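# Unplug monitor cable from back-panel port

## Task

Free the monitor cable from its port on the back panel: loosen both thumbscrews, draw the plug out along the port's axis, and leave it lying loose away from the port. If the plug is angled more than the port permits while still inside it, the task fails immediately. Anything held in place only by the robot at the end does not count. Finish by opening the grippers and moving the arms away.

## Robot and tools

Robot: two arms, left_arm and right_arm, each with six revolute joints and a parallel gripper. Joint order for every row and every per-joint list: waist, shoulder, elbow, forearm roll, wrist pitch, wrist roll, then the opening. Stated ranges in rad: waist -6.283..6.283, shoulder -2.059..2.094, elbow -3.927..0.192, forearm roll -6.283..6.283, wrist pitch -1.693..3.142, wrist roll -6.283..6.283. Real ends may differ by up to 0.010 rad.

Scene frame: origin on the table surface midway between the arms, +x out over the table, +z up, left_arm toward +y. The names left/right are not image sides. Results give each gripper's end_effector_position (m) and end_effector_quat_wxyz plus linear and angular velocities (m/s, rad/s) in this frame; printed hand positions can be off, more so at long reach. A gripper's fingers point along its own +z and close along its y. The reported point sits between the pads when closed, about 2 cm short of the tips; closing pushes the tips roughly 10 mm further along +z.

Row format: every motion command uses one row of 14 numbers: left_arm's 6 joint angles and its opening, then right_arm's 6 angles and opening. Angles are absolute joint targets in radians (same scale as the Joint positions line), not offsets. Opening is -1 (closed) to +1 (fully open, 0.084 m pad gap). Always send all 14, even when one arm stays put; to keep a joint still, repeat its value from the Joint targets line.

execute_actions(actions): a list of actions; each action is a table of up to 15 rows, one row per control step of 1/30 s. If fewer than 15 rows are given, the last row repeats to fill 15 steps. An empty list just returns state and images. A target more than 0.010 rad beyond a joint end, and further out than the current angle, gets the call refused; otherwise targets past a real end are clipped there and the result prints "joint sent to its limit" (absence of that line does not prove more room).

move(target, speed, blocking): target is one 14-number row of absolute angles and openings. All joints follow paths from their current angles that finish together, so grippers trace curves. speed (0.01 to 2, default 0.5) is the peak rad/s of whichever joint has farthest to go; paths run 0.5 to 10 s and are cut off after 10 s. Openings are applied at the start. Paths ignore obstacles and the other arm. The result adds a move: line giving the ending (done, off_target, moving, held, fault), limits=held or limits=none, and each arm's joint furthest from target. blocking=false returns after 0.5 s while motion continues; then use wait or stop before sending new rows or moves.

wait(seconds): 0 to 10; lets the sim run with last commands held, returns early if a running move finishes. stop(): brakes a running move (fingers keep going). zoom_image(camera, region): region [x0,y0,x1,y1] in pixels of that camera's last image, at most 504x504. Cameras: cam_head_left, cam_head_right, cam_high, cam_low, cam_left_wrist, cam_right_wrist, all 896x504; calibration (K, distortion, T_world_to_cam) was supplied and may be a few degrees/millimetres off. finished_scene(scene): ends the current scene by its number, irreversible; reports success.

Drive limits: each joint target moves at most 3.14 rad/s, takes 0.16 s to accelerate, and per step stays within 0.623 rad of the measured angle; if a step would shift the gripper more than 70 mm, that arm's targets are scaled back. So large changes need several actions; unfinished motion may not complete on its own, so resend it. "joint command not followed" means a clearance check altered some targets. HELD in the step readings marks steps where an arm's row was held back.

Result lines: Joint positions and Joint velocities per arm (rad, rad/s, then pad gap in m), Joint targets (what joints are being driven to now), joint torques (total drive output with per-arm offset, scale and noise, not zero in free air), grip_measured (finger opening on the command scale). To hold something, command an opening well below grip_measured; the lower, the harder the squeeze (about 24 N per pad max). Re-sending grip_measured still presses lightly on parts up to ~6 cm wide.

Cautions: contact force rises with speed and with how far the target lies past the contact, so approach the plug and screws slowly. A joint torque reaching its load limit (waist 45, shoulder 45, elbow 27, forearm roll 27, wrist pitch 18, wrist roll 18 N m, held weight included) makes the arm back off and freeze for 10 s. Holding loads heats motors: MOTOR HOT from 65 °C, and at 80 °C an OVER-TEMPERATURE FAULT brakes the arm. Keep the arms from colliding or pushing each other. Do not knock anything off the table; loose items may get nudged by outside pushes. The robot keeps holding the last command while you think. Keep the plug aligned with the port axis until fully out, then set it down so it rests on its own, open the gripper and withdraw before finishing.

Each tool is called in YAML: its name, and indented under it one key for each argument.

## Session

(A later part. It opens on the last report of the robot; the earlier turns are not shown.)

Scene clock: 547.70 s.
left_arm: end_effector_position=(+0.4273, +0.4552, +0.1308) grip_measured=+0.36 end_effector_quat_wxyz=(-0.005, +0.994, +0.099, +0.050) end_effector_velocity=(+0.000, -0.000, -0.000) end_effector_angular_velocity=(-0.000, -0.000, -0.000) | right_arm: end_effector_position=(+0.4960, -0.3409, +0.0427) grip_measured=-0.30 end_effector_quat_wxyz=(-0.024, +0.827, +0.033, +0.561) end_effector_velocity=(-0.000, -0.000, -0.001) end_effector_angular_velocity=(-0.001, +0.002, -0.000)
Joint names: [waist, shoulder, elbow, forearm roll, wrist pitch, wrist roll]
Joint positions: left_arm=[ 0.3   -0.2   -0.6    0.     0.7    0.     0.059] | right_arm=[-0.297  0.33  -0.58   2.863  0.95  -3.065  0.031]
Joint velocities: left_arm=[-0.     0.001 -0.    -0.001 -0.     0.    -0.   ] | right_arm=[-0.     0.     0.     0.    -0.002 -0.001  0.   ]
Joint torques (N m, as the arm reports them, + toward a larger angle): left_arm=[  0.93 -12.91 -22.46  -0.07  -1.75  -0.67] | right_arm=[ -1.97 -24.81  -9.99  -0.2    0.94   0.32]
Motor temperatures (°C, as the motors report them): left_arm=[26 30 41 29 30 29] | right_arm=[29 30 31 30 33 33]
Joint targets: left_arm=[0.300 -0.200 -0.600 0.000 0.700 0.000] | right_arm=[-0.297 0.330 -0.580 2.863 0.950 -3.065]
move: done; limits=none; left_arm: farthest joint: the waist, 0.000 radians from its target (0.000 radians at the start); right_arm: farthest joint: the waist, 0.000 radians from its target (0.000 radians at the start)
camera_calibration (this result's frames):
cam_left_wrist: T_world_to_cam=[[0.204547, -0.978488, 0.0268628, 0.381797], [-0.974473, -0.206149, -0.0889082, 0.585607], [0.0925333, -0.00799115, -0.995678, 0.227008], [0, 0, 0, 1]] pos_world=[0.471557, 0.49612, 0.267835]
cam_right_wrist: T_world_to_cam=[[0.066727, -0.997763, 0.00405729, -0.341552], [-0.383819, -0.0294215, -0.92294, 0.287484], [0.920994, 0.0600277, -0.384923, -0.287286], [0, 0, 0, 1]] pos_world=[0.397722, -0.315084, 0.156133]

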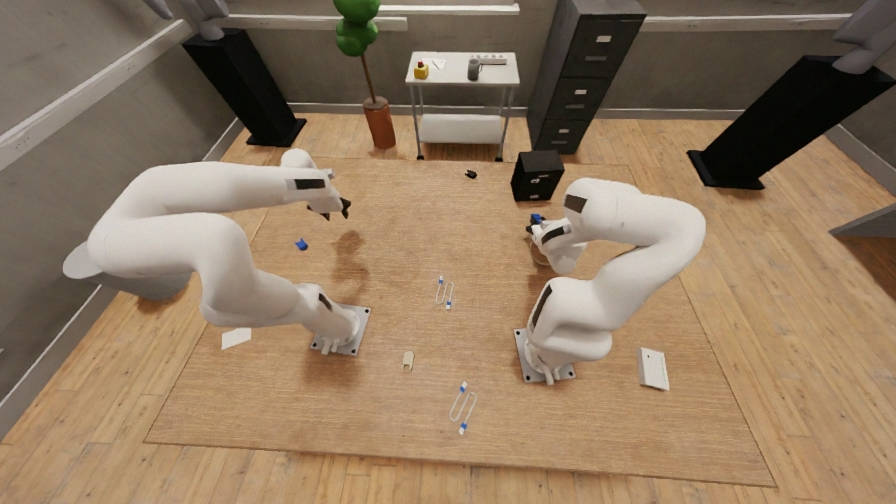

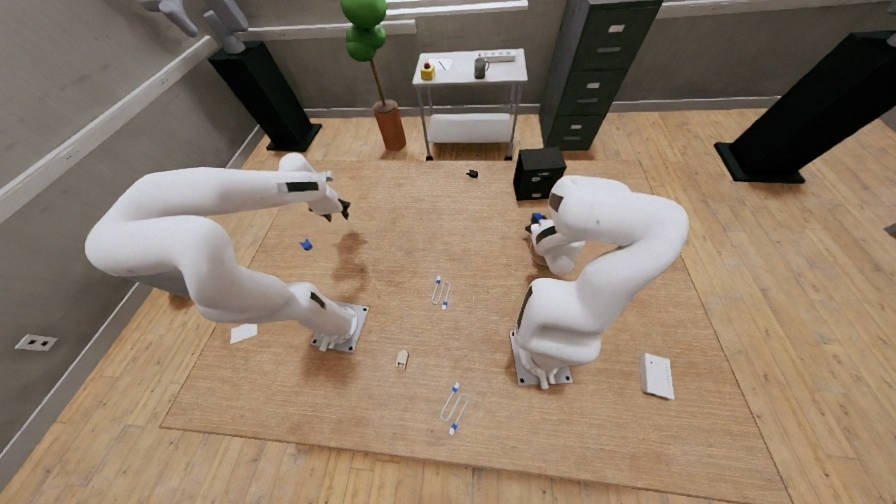

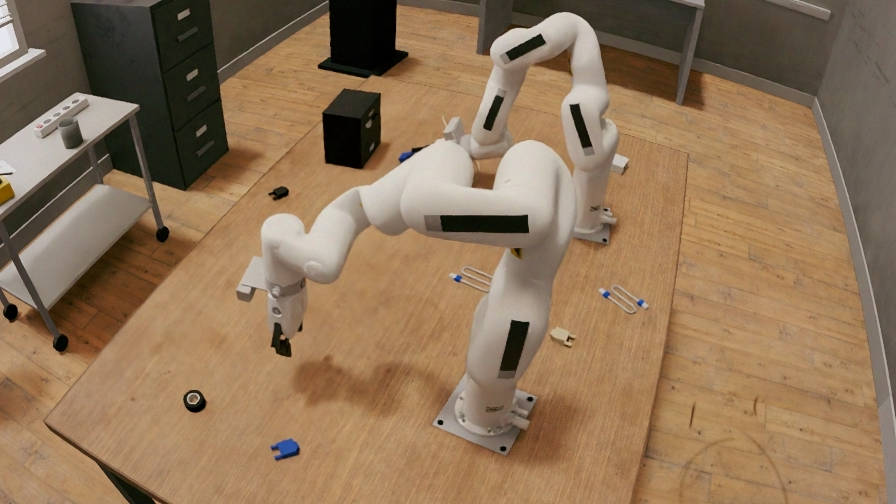

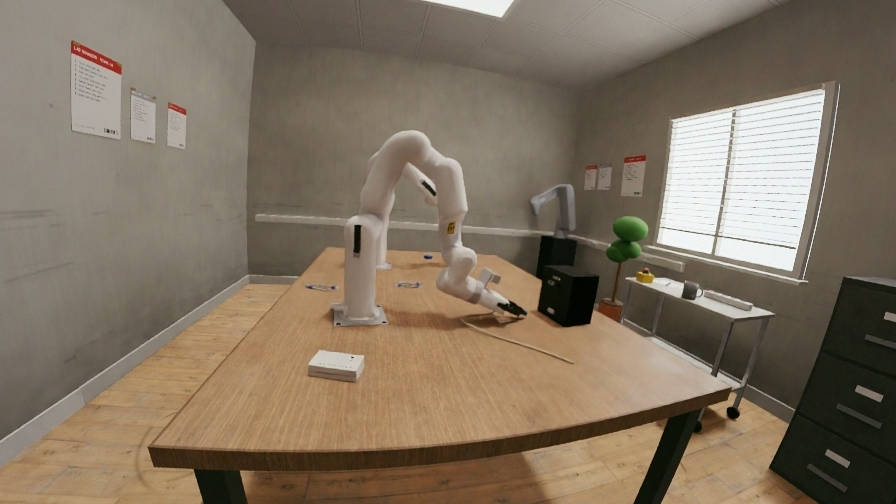

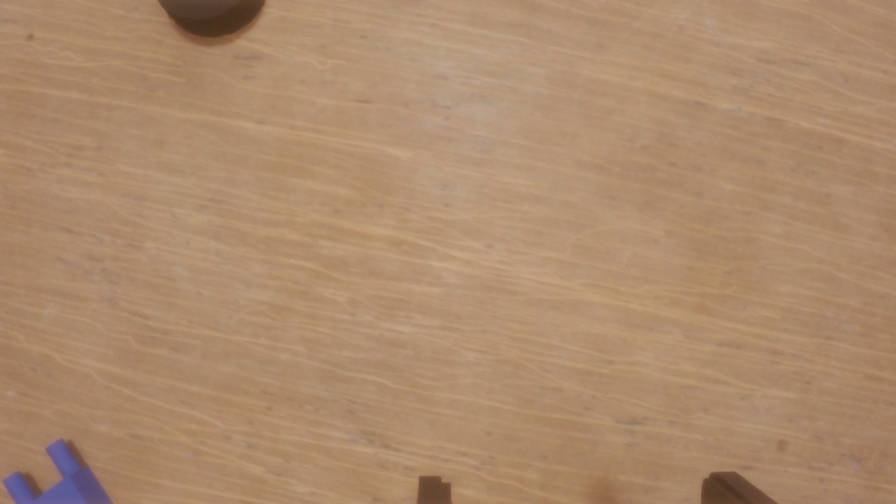

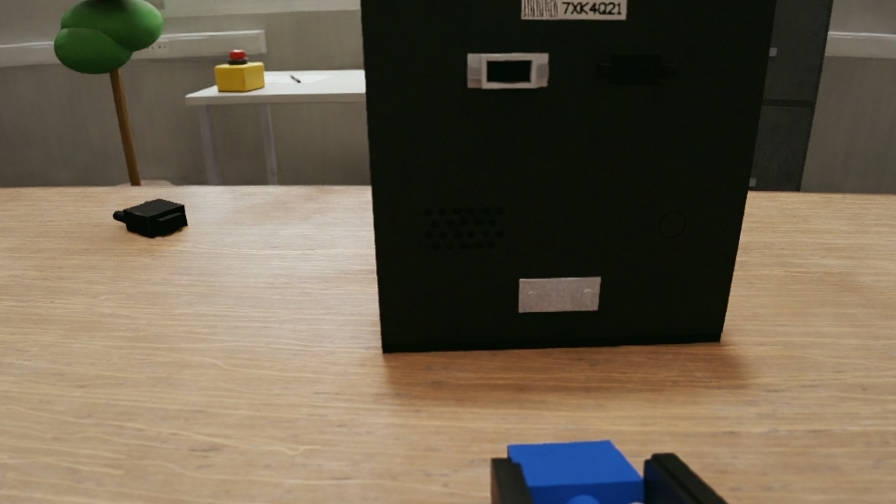

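move:
  target: [0.3,-0.2,-0.6,0,0.7,0,0.37,-0.297,0.33,-0.58,2.863,0.905,-3.065,-0.8]
  speed: 0.08

move:
  target: [0.3,-0.2,-0.6,0,0.7,0,0.37,-0.297,0.33,-0.58,2.863,0.905,-3.065,0.3]

move:
  target: [0.3,-0.2,-0.6,0,0.7,0,0.37,-0.297,-0.1,-0.5,2.863,0.5,-3.065,0.3]
  speed: 0.3

Scene clock: 561.20 s.
left_arm: end_effector_position=(+0.4273, +0.4552, +0.1308) grip_measured=+0.36 end_effector_quat_wxyz=(-0.005, +0.994, +0.099, +0.050) end_effector_velocity=(-0.000, +0.000, -0.000) end_effector_angular_velocity=(-0.000, +0.001, +0.001) | right_arm: end_effector_position=(+0.4885, -0.3423, +0.0336) grip_measured=-0.30 end_effector_quat_wxyz=(-0.022, +0.839, +0.032, +0.542) end_effector_velocity=(-0.000, +0.000, -0.000) end_effector_angular_velocity=(-0.001, +0.002, +0.001)
Joint names: [waist, shoulder, elbow, forearm roll, wrist pitch, wrist roll]
Joint positions: left_arm=[ 0.3   -0.2   -0.6    0.     0.7    0.     0.059] | right_arm=[-0.297  0.33  -0.58   2.863  0.905 -3.065  0.031]
Joint velocities: left_arm=[ 0.001  0.     0.001 -0.     0.    -0.    -0.   ] | right_arm=[ 0.001  0.     0.    -0.    -0.002 -0.001  0.   ]
Joint torques (N m, as the arm reports them, + toward a larger angle): left_arm=[  0.53 -13.12 -22.58   0.09  -1.78  -0.43] | right_arm=[ -1.64 -24.98  -9.7   -0.02   1.08   0.4 ]
Motor temperatures (°C, as the motors report them): left_arm=[26 30 41 29 30 29] | right_arm=[29 30 31 30 33 33]
Joint targets: left_arm=[0.300 -0.200 -0.600 0.000 0.700 0.000] | right_arm=[-0.297 0.330 -0.580 2.863 0.905 -3.065]
move: done; limits=none; left_arm: farthest joint: the waist, 0.000 radians from its target (0.000 radians at the start); right_arm: farthest joint: the waist, 0.000 radians from its target (0.000 radians at the start)
camera_calibration (this result's frames):
cam_left_wrist: T_world_to_cam=[[0.204547, -0.978488, 0.0268628, 0.381797], [-0.974473, -0.206149, -0.0889082, 0.585607], [0.0925333, -0.00799113, -0.995678, 0.227008], [0, 0, 0, 1]] pos_world=[0.471557, 0.49612, 0.267835]
cam_right_wrist: T_world_to_cam=[[0.0638895, -0.997939, 0.00605495, -0.3412], [-0.424771, -0.0326837, -0.904711, 0.29447], [0.903044, 0.0552296, -0.425983, -0.275292], [0, 0, 0, 1]] pos_world=[0.395482, -0.315668, 0.151206]

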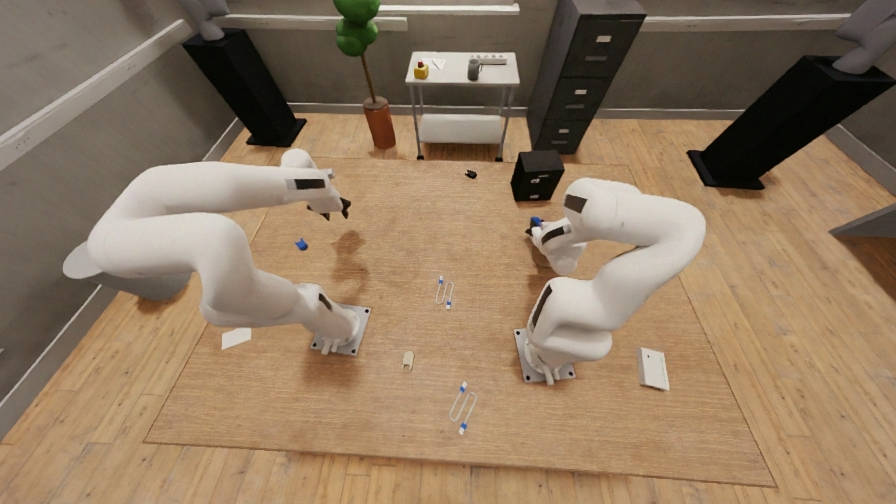

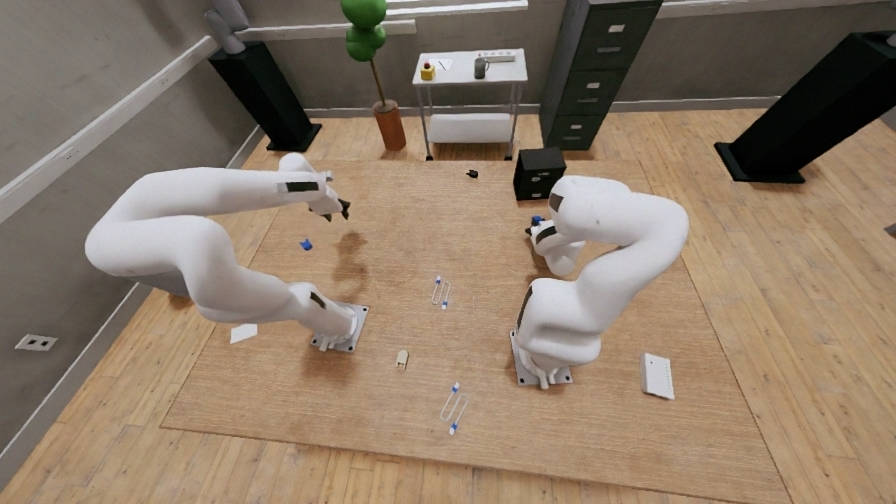

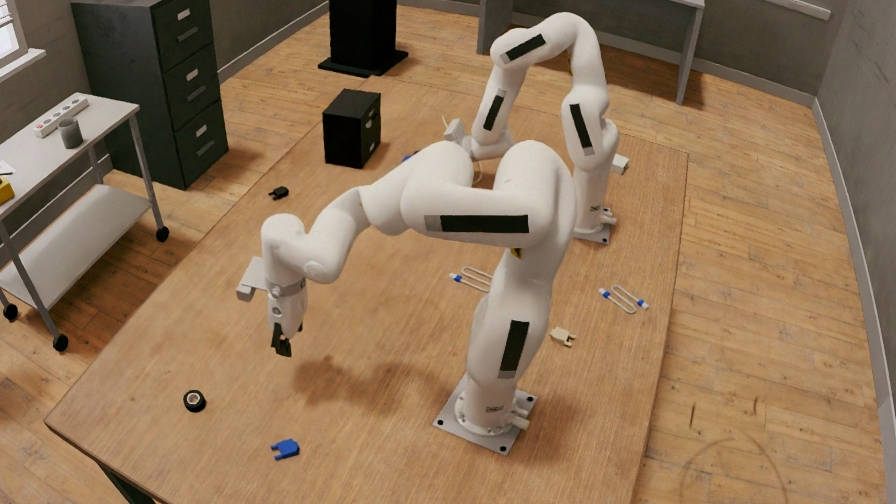

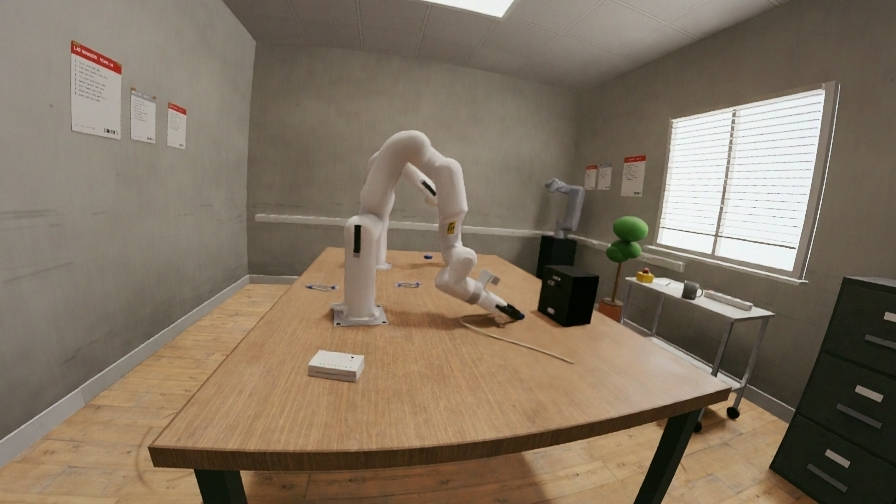

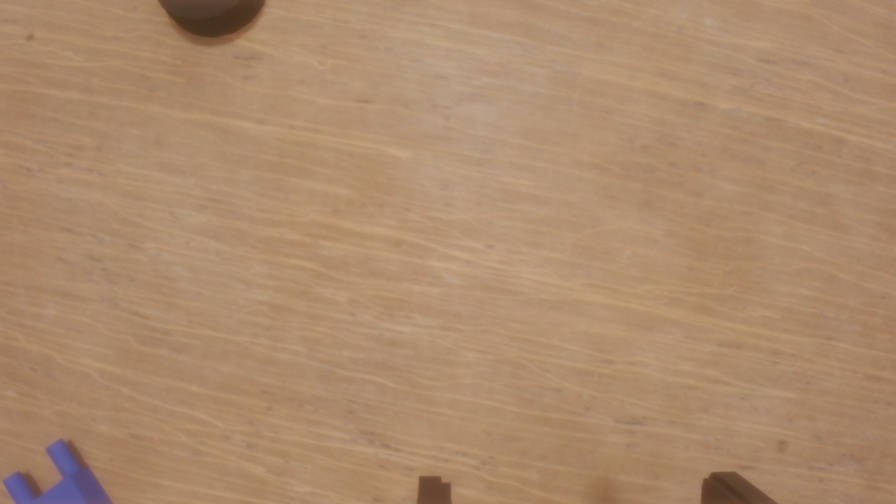

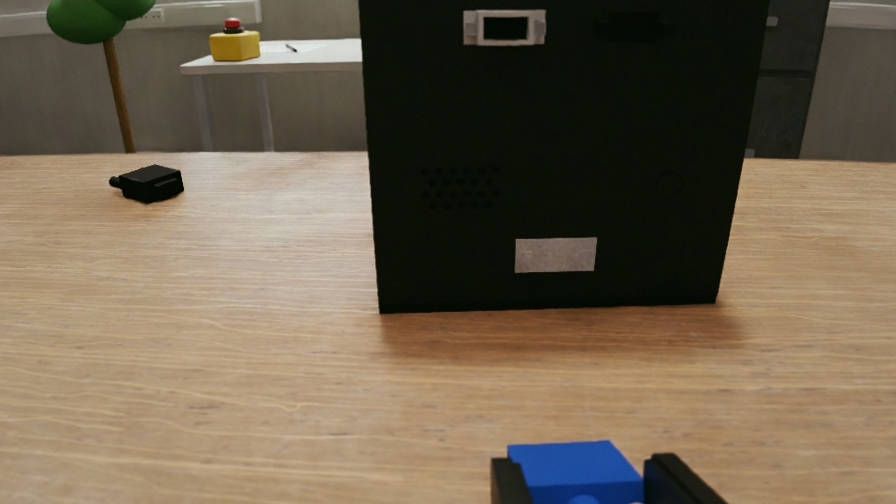

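Scene clock: 561.90 s.
left_arm: end_effector_position=(+0.4273, +0.4552, +0.1308) grip_measured=+0.36 end_effector_quat_wxyz=(-0.005, +0.994, +0.099, +0.050) end_effector_velocity=(-0.000, -0.000, -0.000) end_effector_angular_velocity=(-0.000, +0.000, +0.000) | right_arm: end_effector_position=(+0.4885, -0.3423, +0.0336) grip_measured=+0.29 end_effector_quat_wxyz=(-0.022, +0.839, +0.032, +0.542) end_effector_velocity=(-0.000, -0.000, -0.000) end_effector_angular_velocity=(+0.001, +0.000, -0.000)
Joint names: [waist, shoulder, elbow, forearm roll, wrist pitch, wrist roll]
Joint positions: left_arm=[ 0.3   -0.2   -0.6    0.     0.7   -0.     0.059] | right_arm=[-0.297  0.33  -0.58   2.863  0.905 -3.065  0.056]
Joint velocities: left_arm=[ 0.     0.001 -0.    -0.     0.     0.     0.   ] | right_arm=[-0.     0.001  0.    -0.     0.     0.001  0.   ]
Joint torques (N m, as the arm reports them, + toward a larger angle): left_arm=[  0.42 -13.   -21.96   0.14  -1.57  -0.39] | right_arm=[ -1.48 -25.13  -9.35  -0.09   0.83   0.6 ]
Motor temperatures (°C, as the motors report them): left_arm=[26 30 41 29 30 29] | right_arm=[29 30 31 30 33 33]
Joint targets: left_arm=[0.300 -0.200 -0.600 0.000 0.700 0.000] | right_arm=[-0.297 0.330 -0.580 2.863 0.905 -3.065]
move: done; limits=none; left_arm: farthest joint: the waist, 0.000 radians from its target (0.000 radians at the start); right_arm: farthest joint: the waist, 0.000 radians from its target (0.000 radians at the start)
camera_calibration (this result's frames):
cam_left_wrist: T_world_to_cam=[[0.204548, -0.978488, 0.0268628, 0.381797], [-0.974473, -0.206149, -0.0889081, 0.585607], [0.0925332, -0.00799116, -0.995678, 0.227008], [0, 0, 0, 1]] pos_world=[0.471557, 0.49612, 0.267835]
cam_right_wrist: T_world_to_cam=[[0.0638768, -0.997939, 0.0060548, -0.341195], [-0.424982, -0.0326911, -0.904611, 0.294496], [0.902945, 0.0552105, -0.426194, -0.275222], [0, 0, 0, 1]] pos_world=[0.39546, -0.31567, 0.151173]

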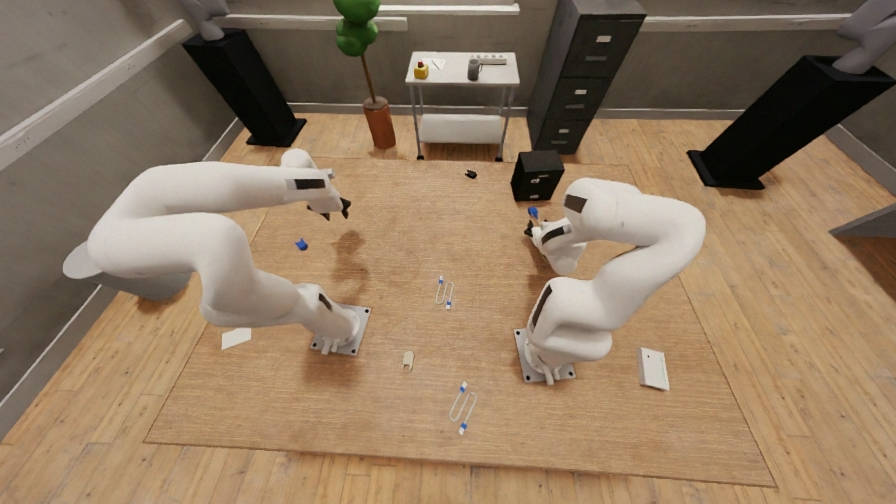

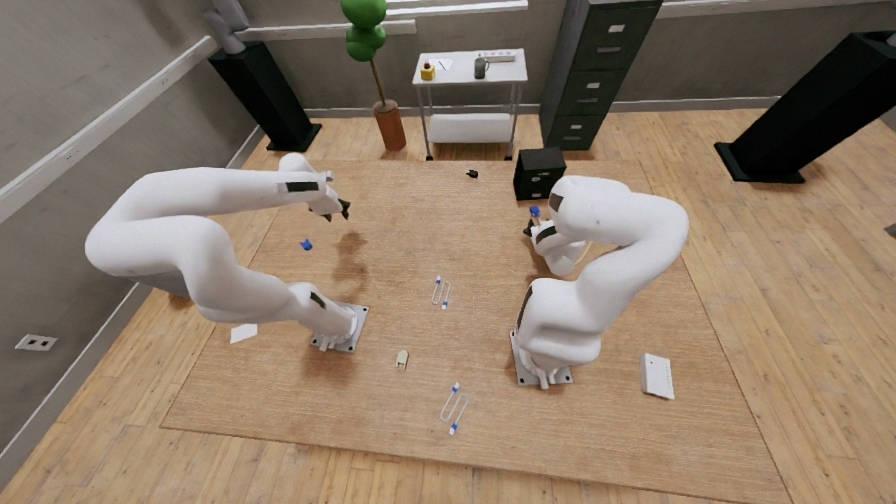

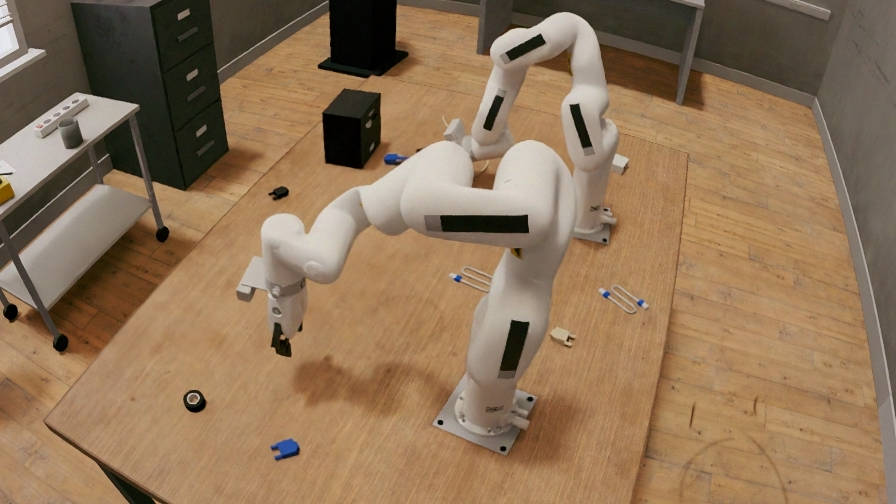

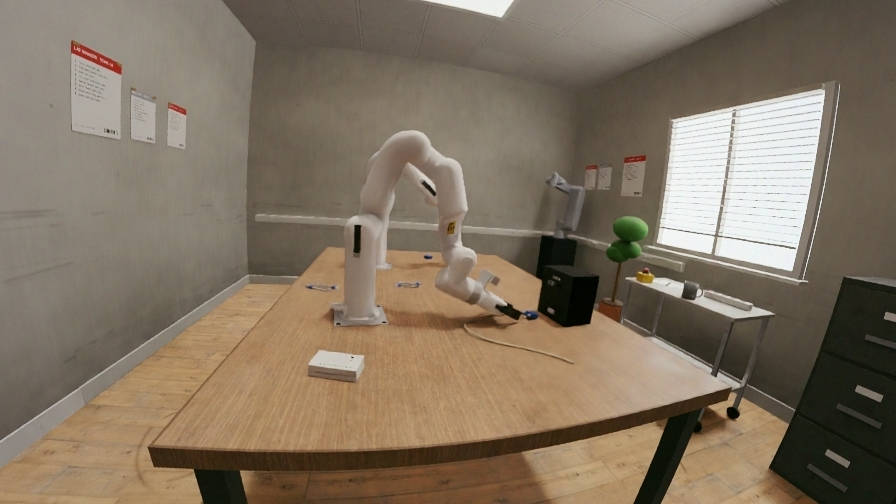

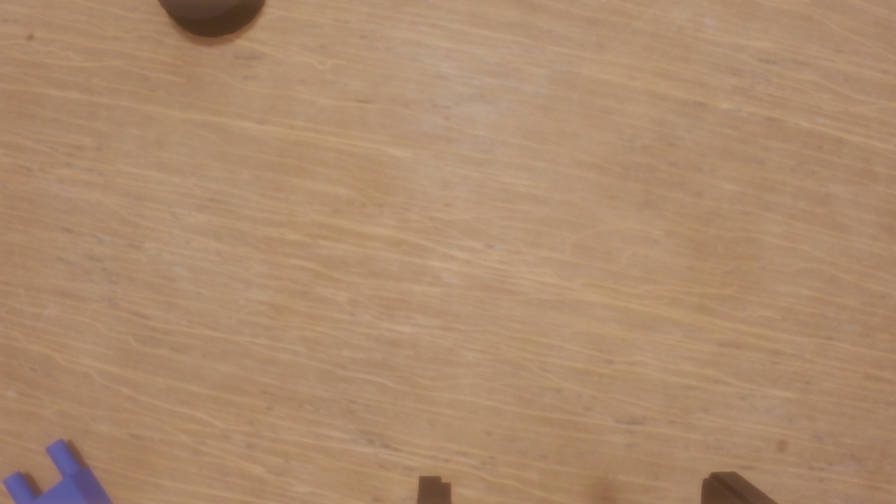

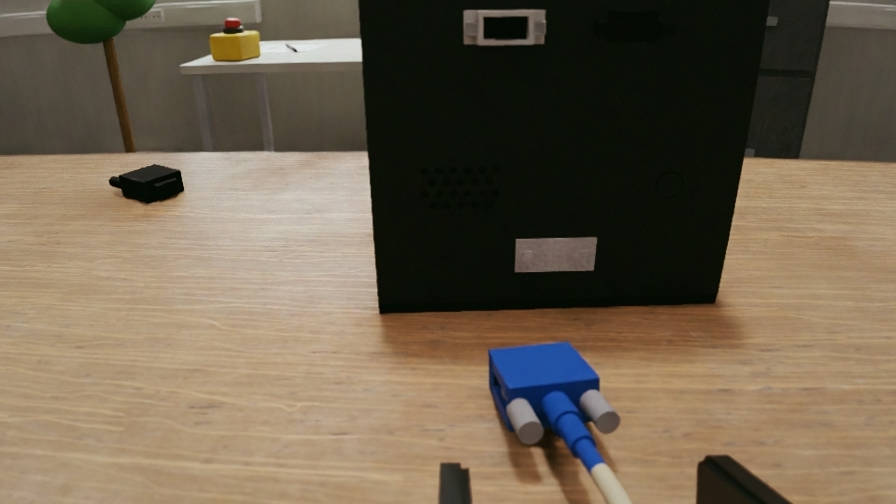

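Scene clock: 563.83 s.
left_arm: end_effector_position=(+0.4273, +0.4552, +0.1308) grip_measured=+0.36 end_effector_quat_wxyz=(-0.005, +0.994, +0.099, +0.050) end_effector_velocity=(-0.000, -0.000, -0.000) end_effector_angular_velocity=(-0.000, +0.001, -0.001) | right_arm: end_effector_position=(+0.4583, -0.3644, +0.1333) grip_measured=+0.29 end_effector_quat_wxyz=(+0.029, +0.855, +0.038, +0.517) end_effector_velocity=(-0.000, +0.000, +0.001) end_effector_angular_velocity=(-0.001, -0.000, +0.000)
Joint names: [waist, shoulder, elbow, forearm roll, wrist pitch, wrist roll]
Joint positions: left_arm=[ 0.3   -0.2   -0.6    0.     0.7    0.     0.059] | right_arm=[-0.297 -0.1   -0.5    2.863  0.5   -3.065  0.056]
Joint velocities: left_arm=[-0.     0.001  0.    -0.     0.001  0.     0.   ] | right_arm=[ 0.    -0.003 -0.     0.    -0.002 -0.     0.   ]
Joint torques (N m, as the arm reports them, + toward a larger angle): left_arm=[  1.97 -13.53 -22.49   0.01  -1.62  -0.61] | right_arm=[ -1.9  -18.04 -14.16  -0.24   0.85   0.31]
Motor temperatures (°C, as the motors report them): left_arm=[26 30 41 29 30 29] | right_arm=[29 30 31 30 33 33]
Joint targets: left_arm=[0.300 -0.200 -0.600 0.000 0.700 0.000] | right_arm=[-0.297 -0.100 -0.500 2.863 0.500 -3.065]
move: done; limits=none; left_arm: farthest joint: the waist, 0.000 radians from its target (0.000 radians at the start); right_arm: farthest joint: the waist, 0.000 radians from its target (0.000 radians at the start)
camera_calibration (this result's frames):
cam_left_wrist: T_world_to_cam=[[0.204547, -0.978488, 0.0268628, 0.381797], [-0.974473, -0.206149, -0.088908, 0.585607], [0.0925331, -0.00799119, -0.995678, 0.227008], [0, 0, 0, 1]] pos_world=[0.471557, 0.49612, 0.267835]
cam_right_wrist: T_world_to_cam=[[0.0212495, -0.995099, 0.0965727, -0.353436], [-0.4774, -0.09497, -0.873539, 0.368357], [0.878429, -0.0275415, -0.477078, -0.216373], [0, 0, 0, 1]] pos_world=[0.373433, -0.32268, 0.252679]

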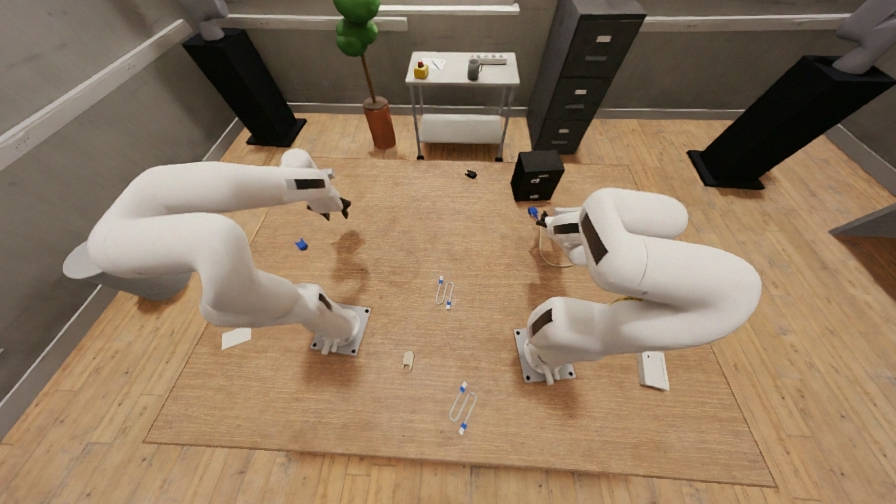

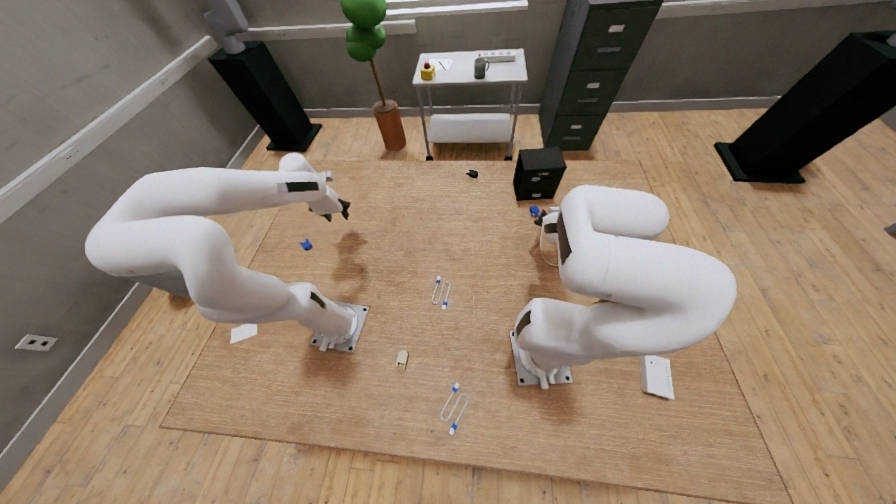

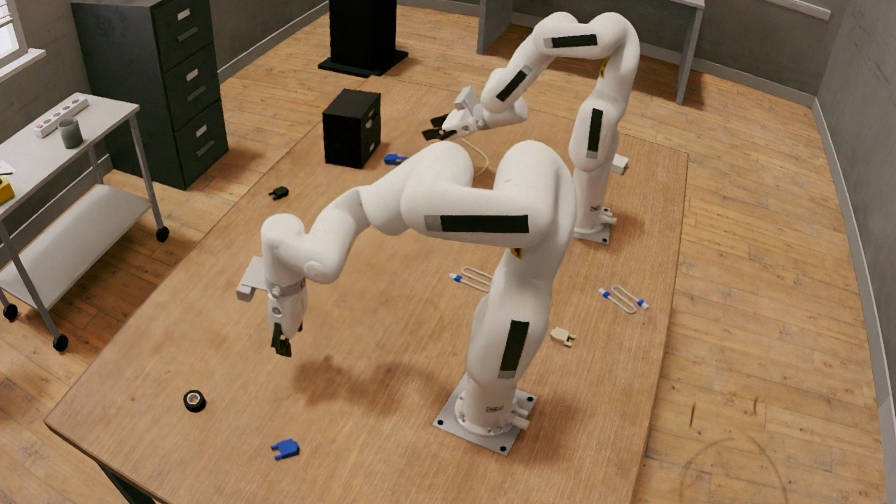

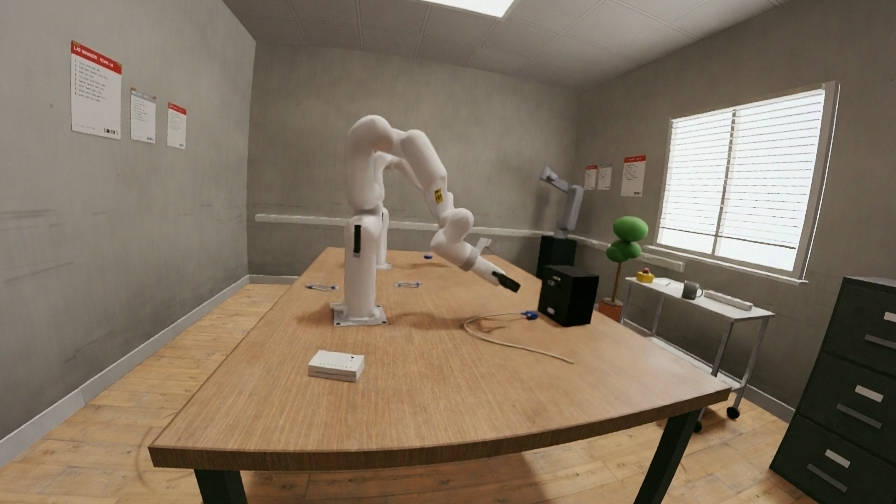

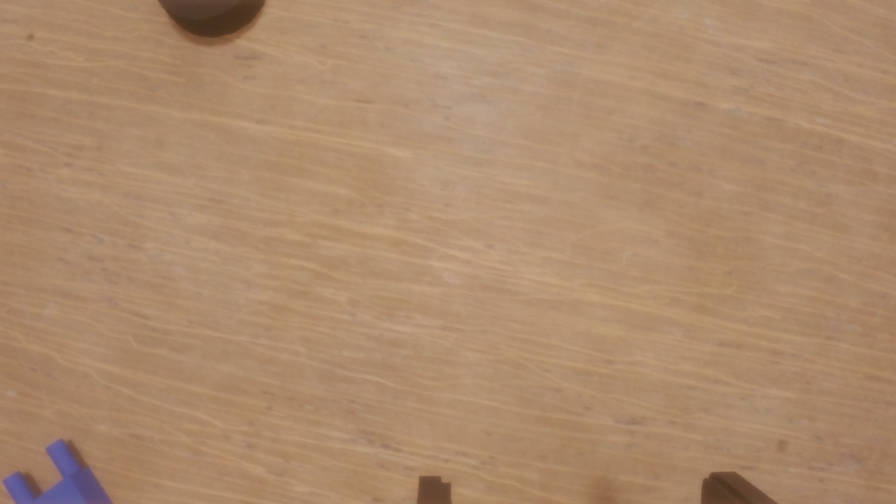

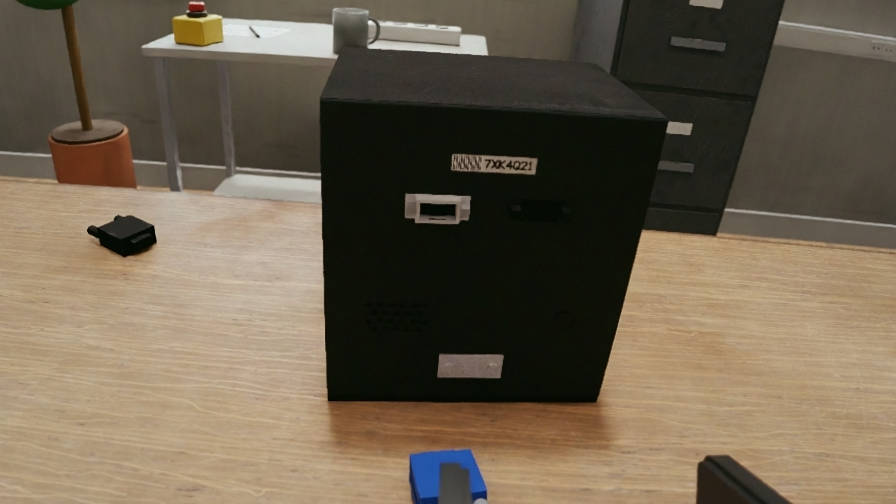

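finished_scene:
  scene: 2

The scene is finished: the task was done.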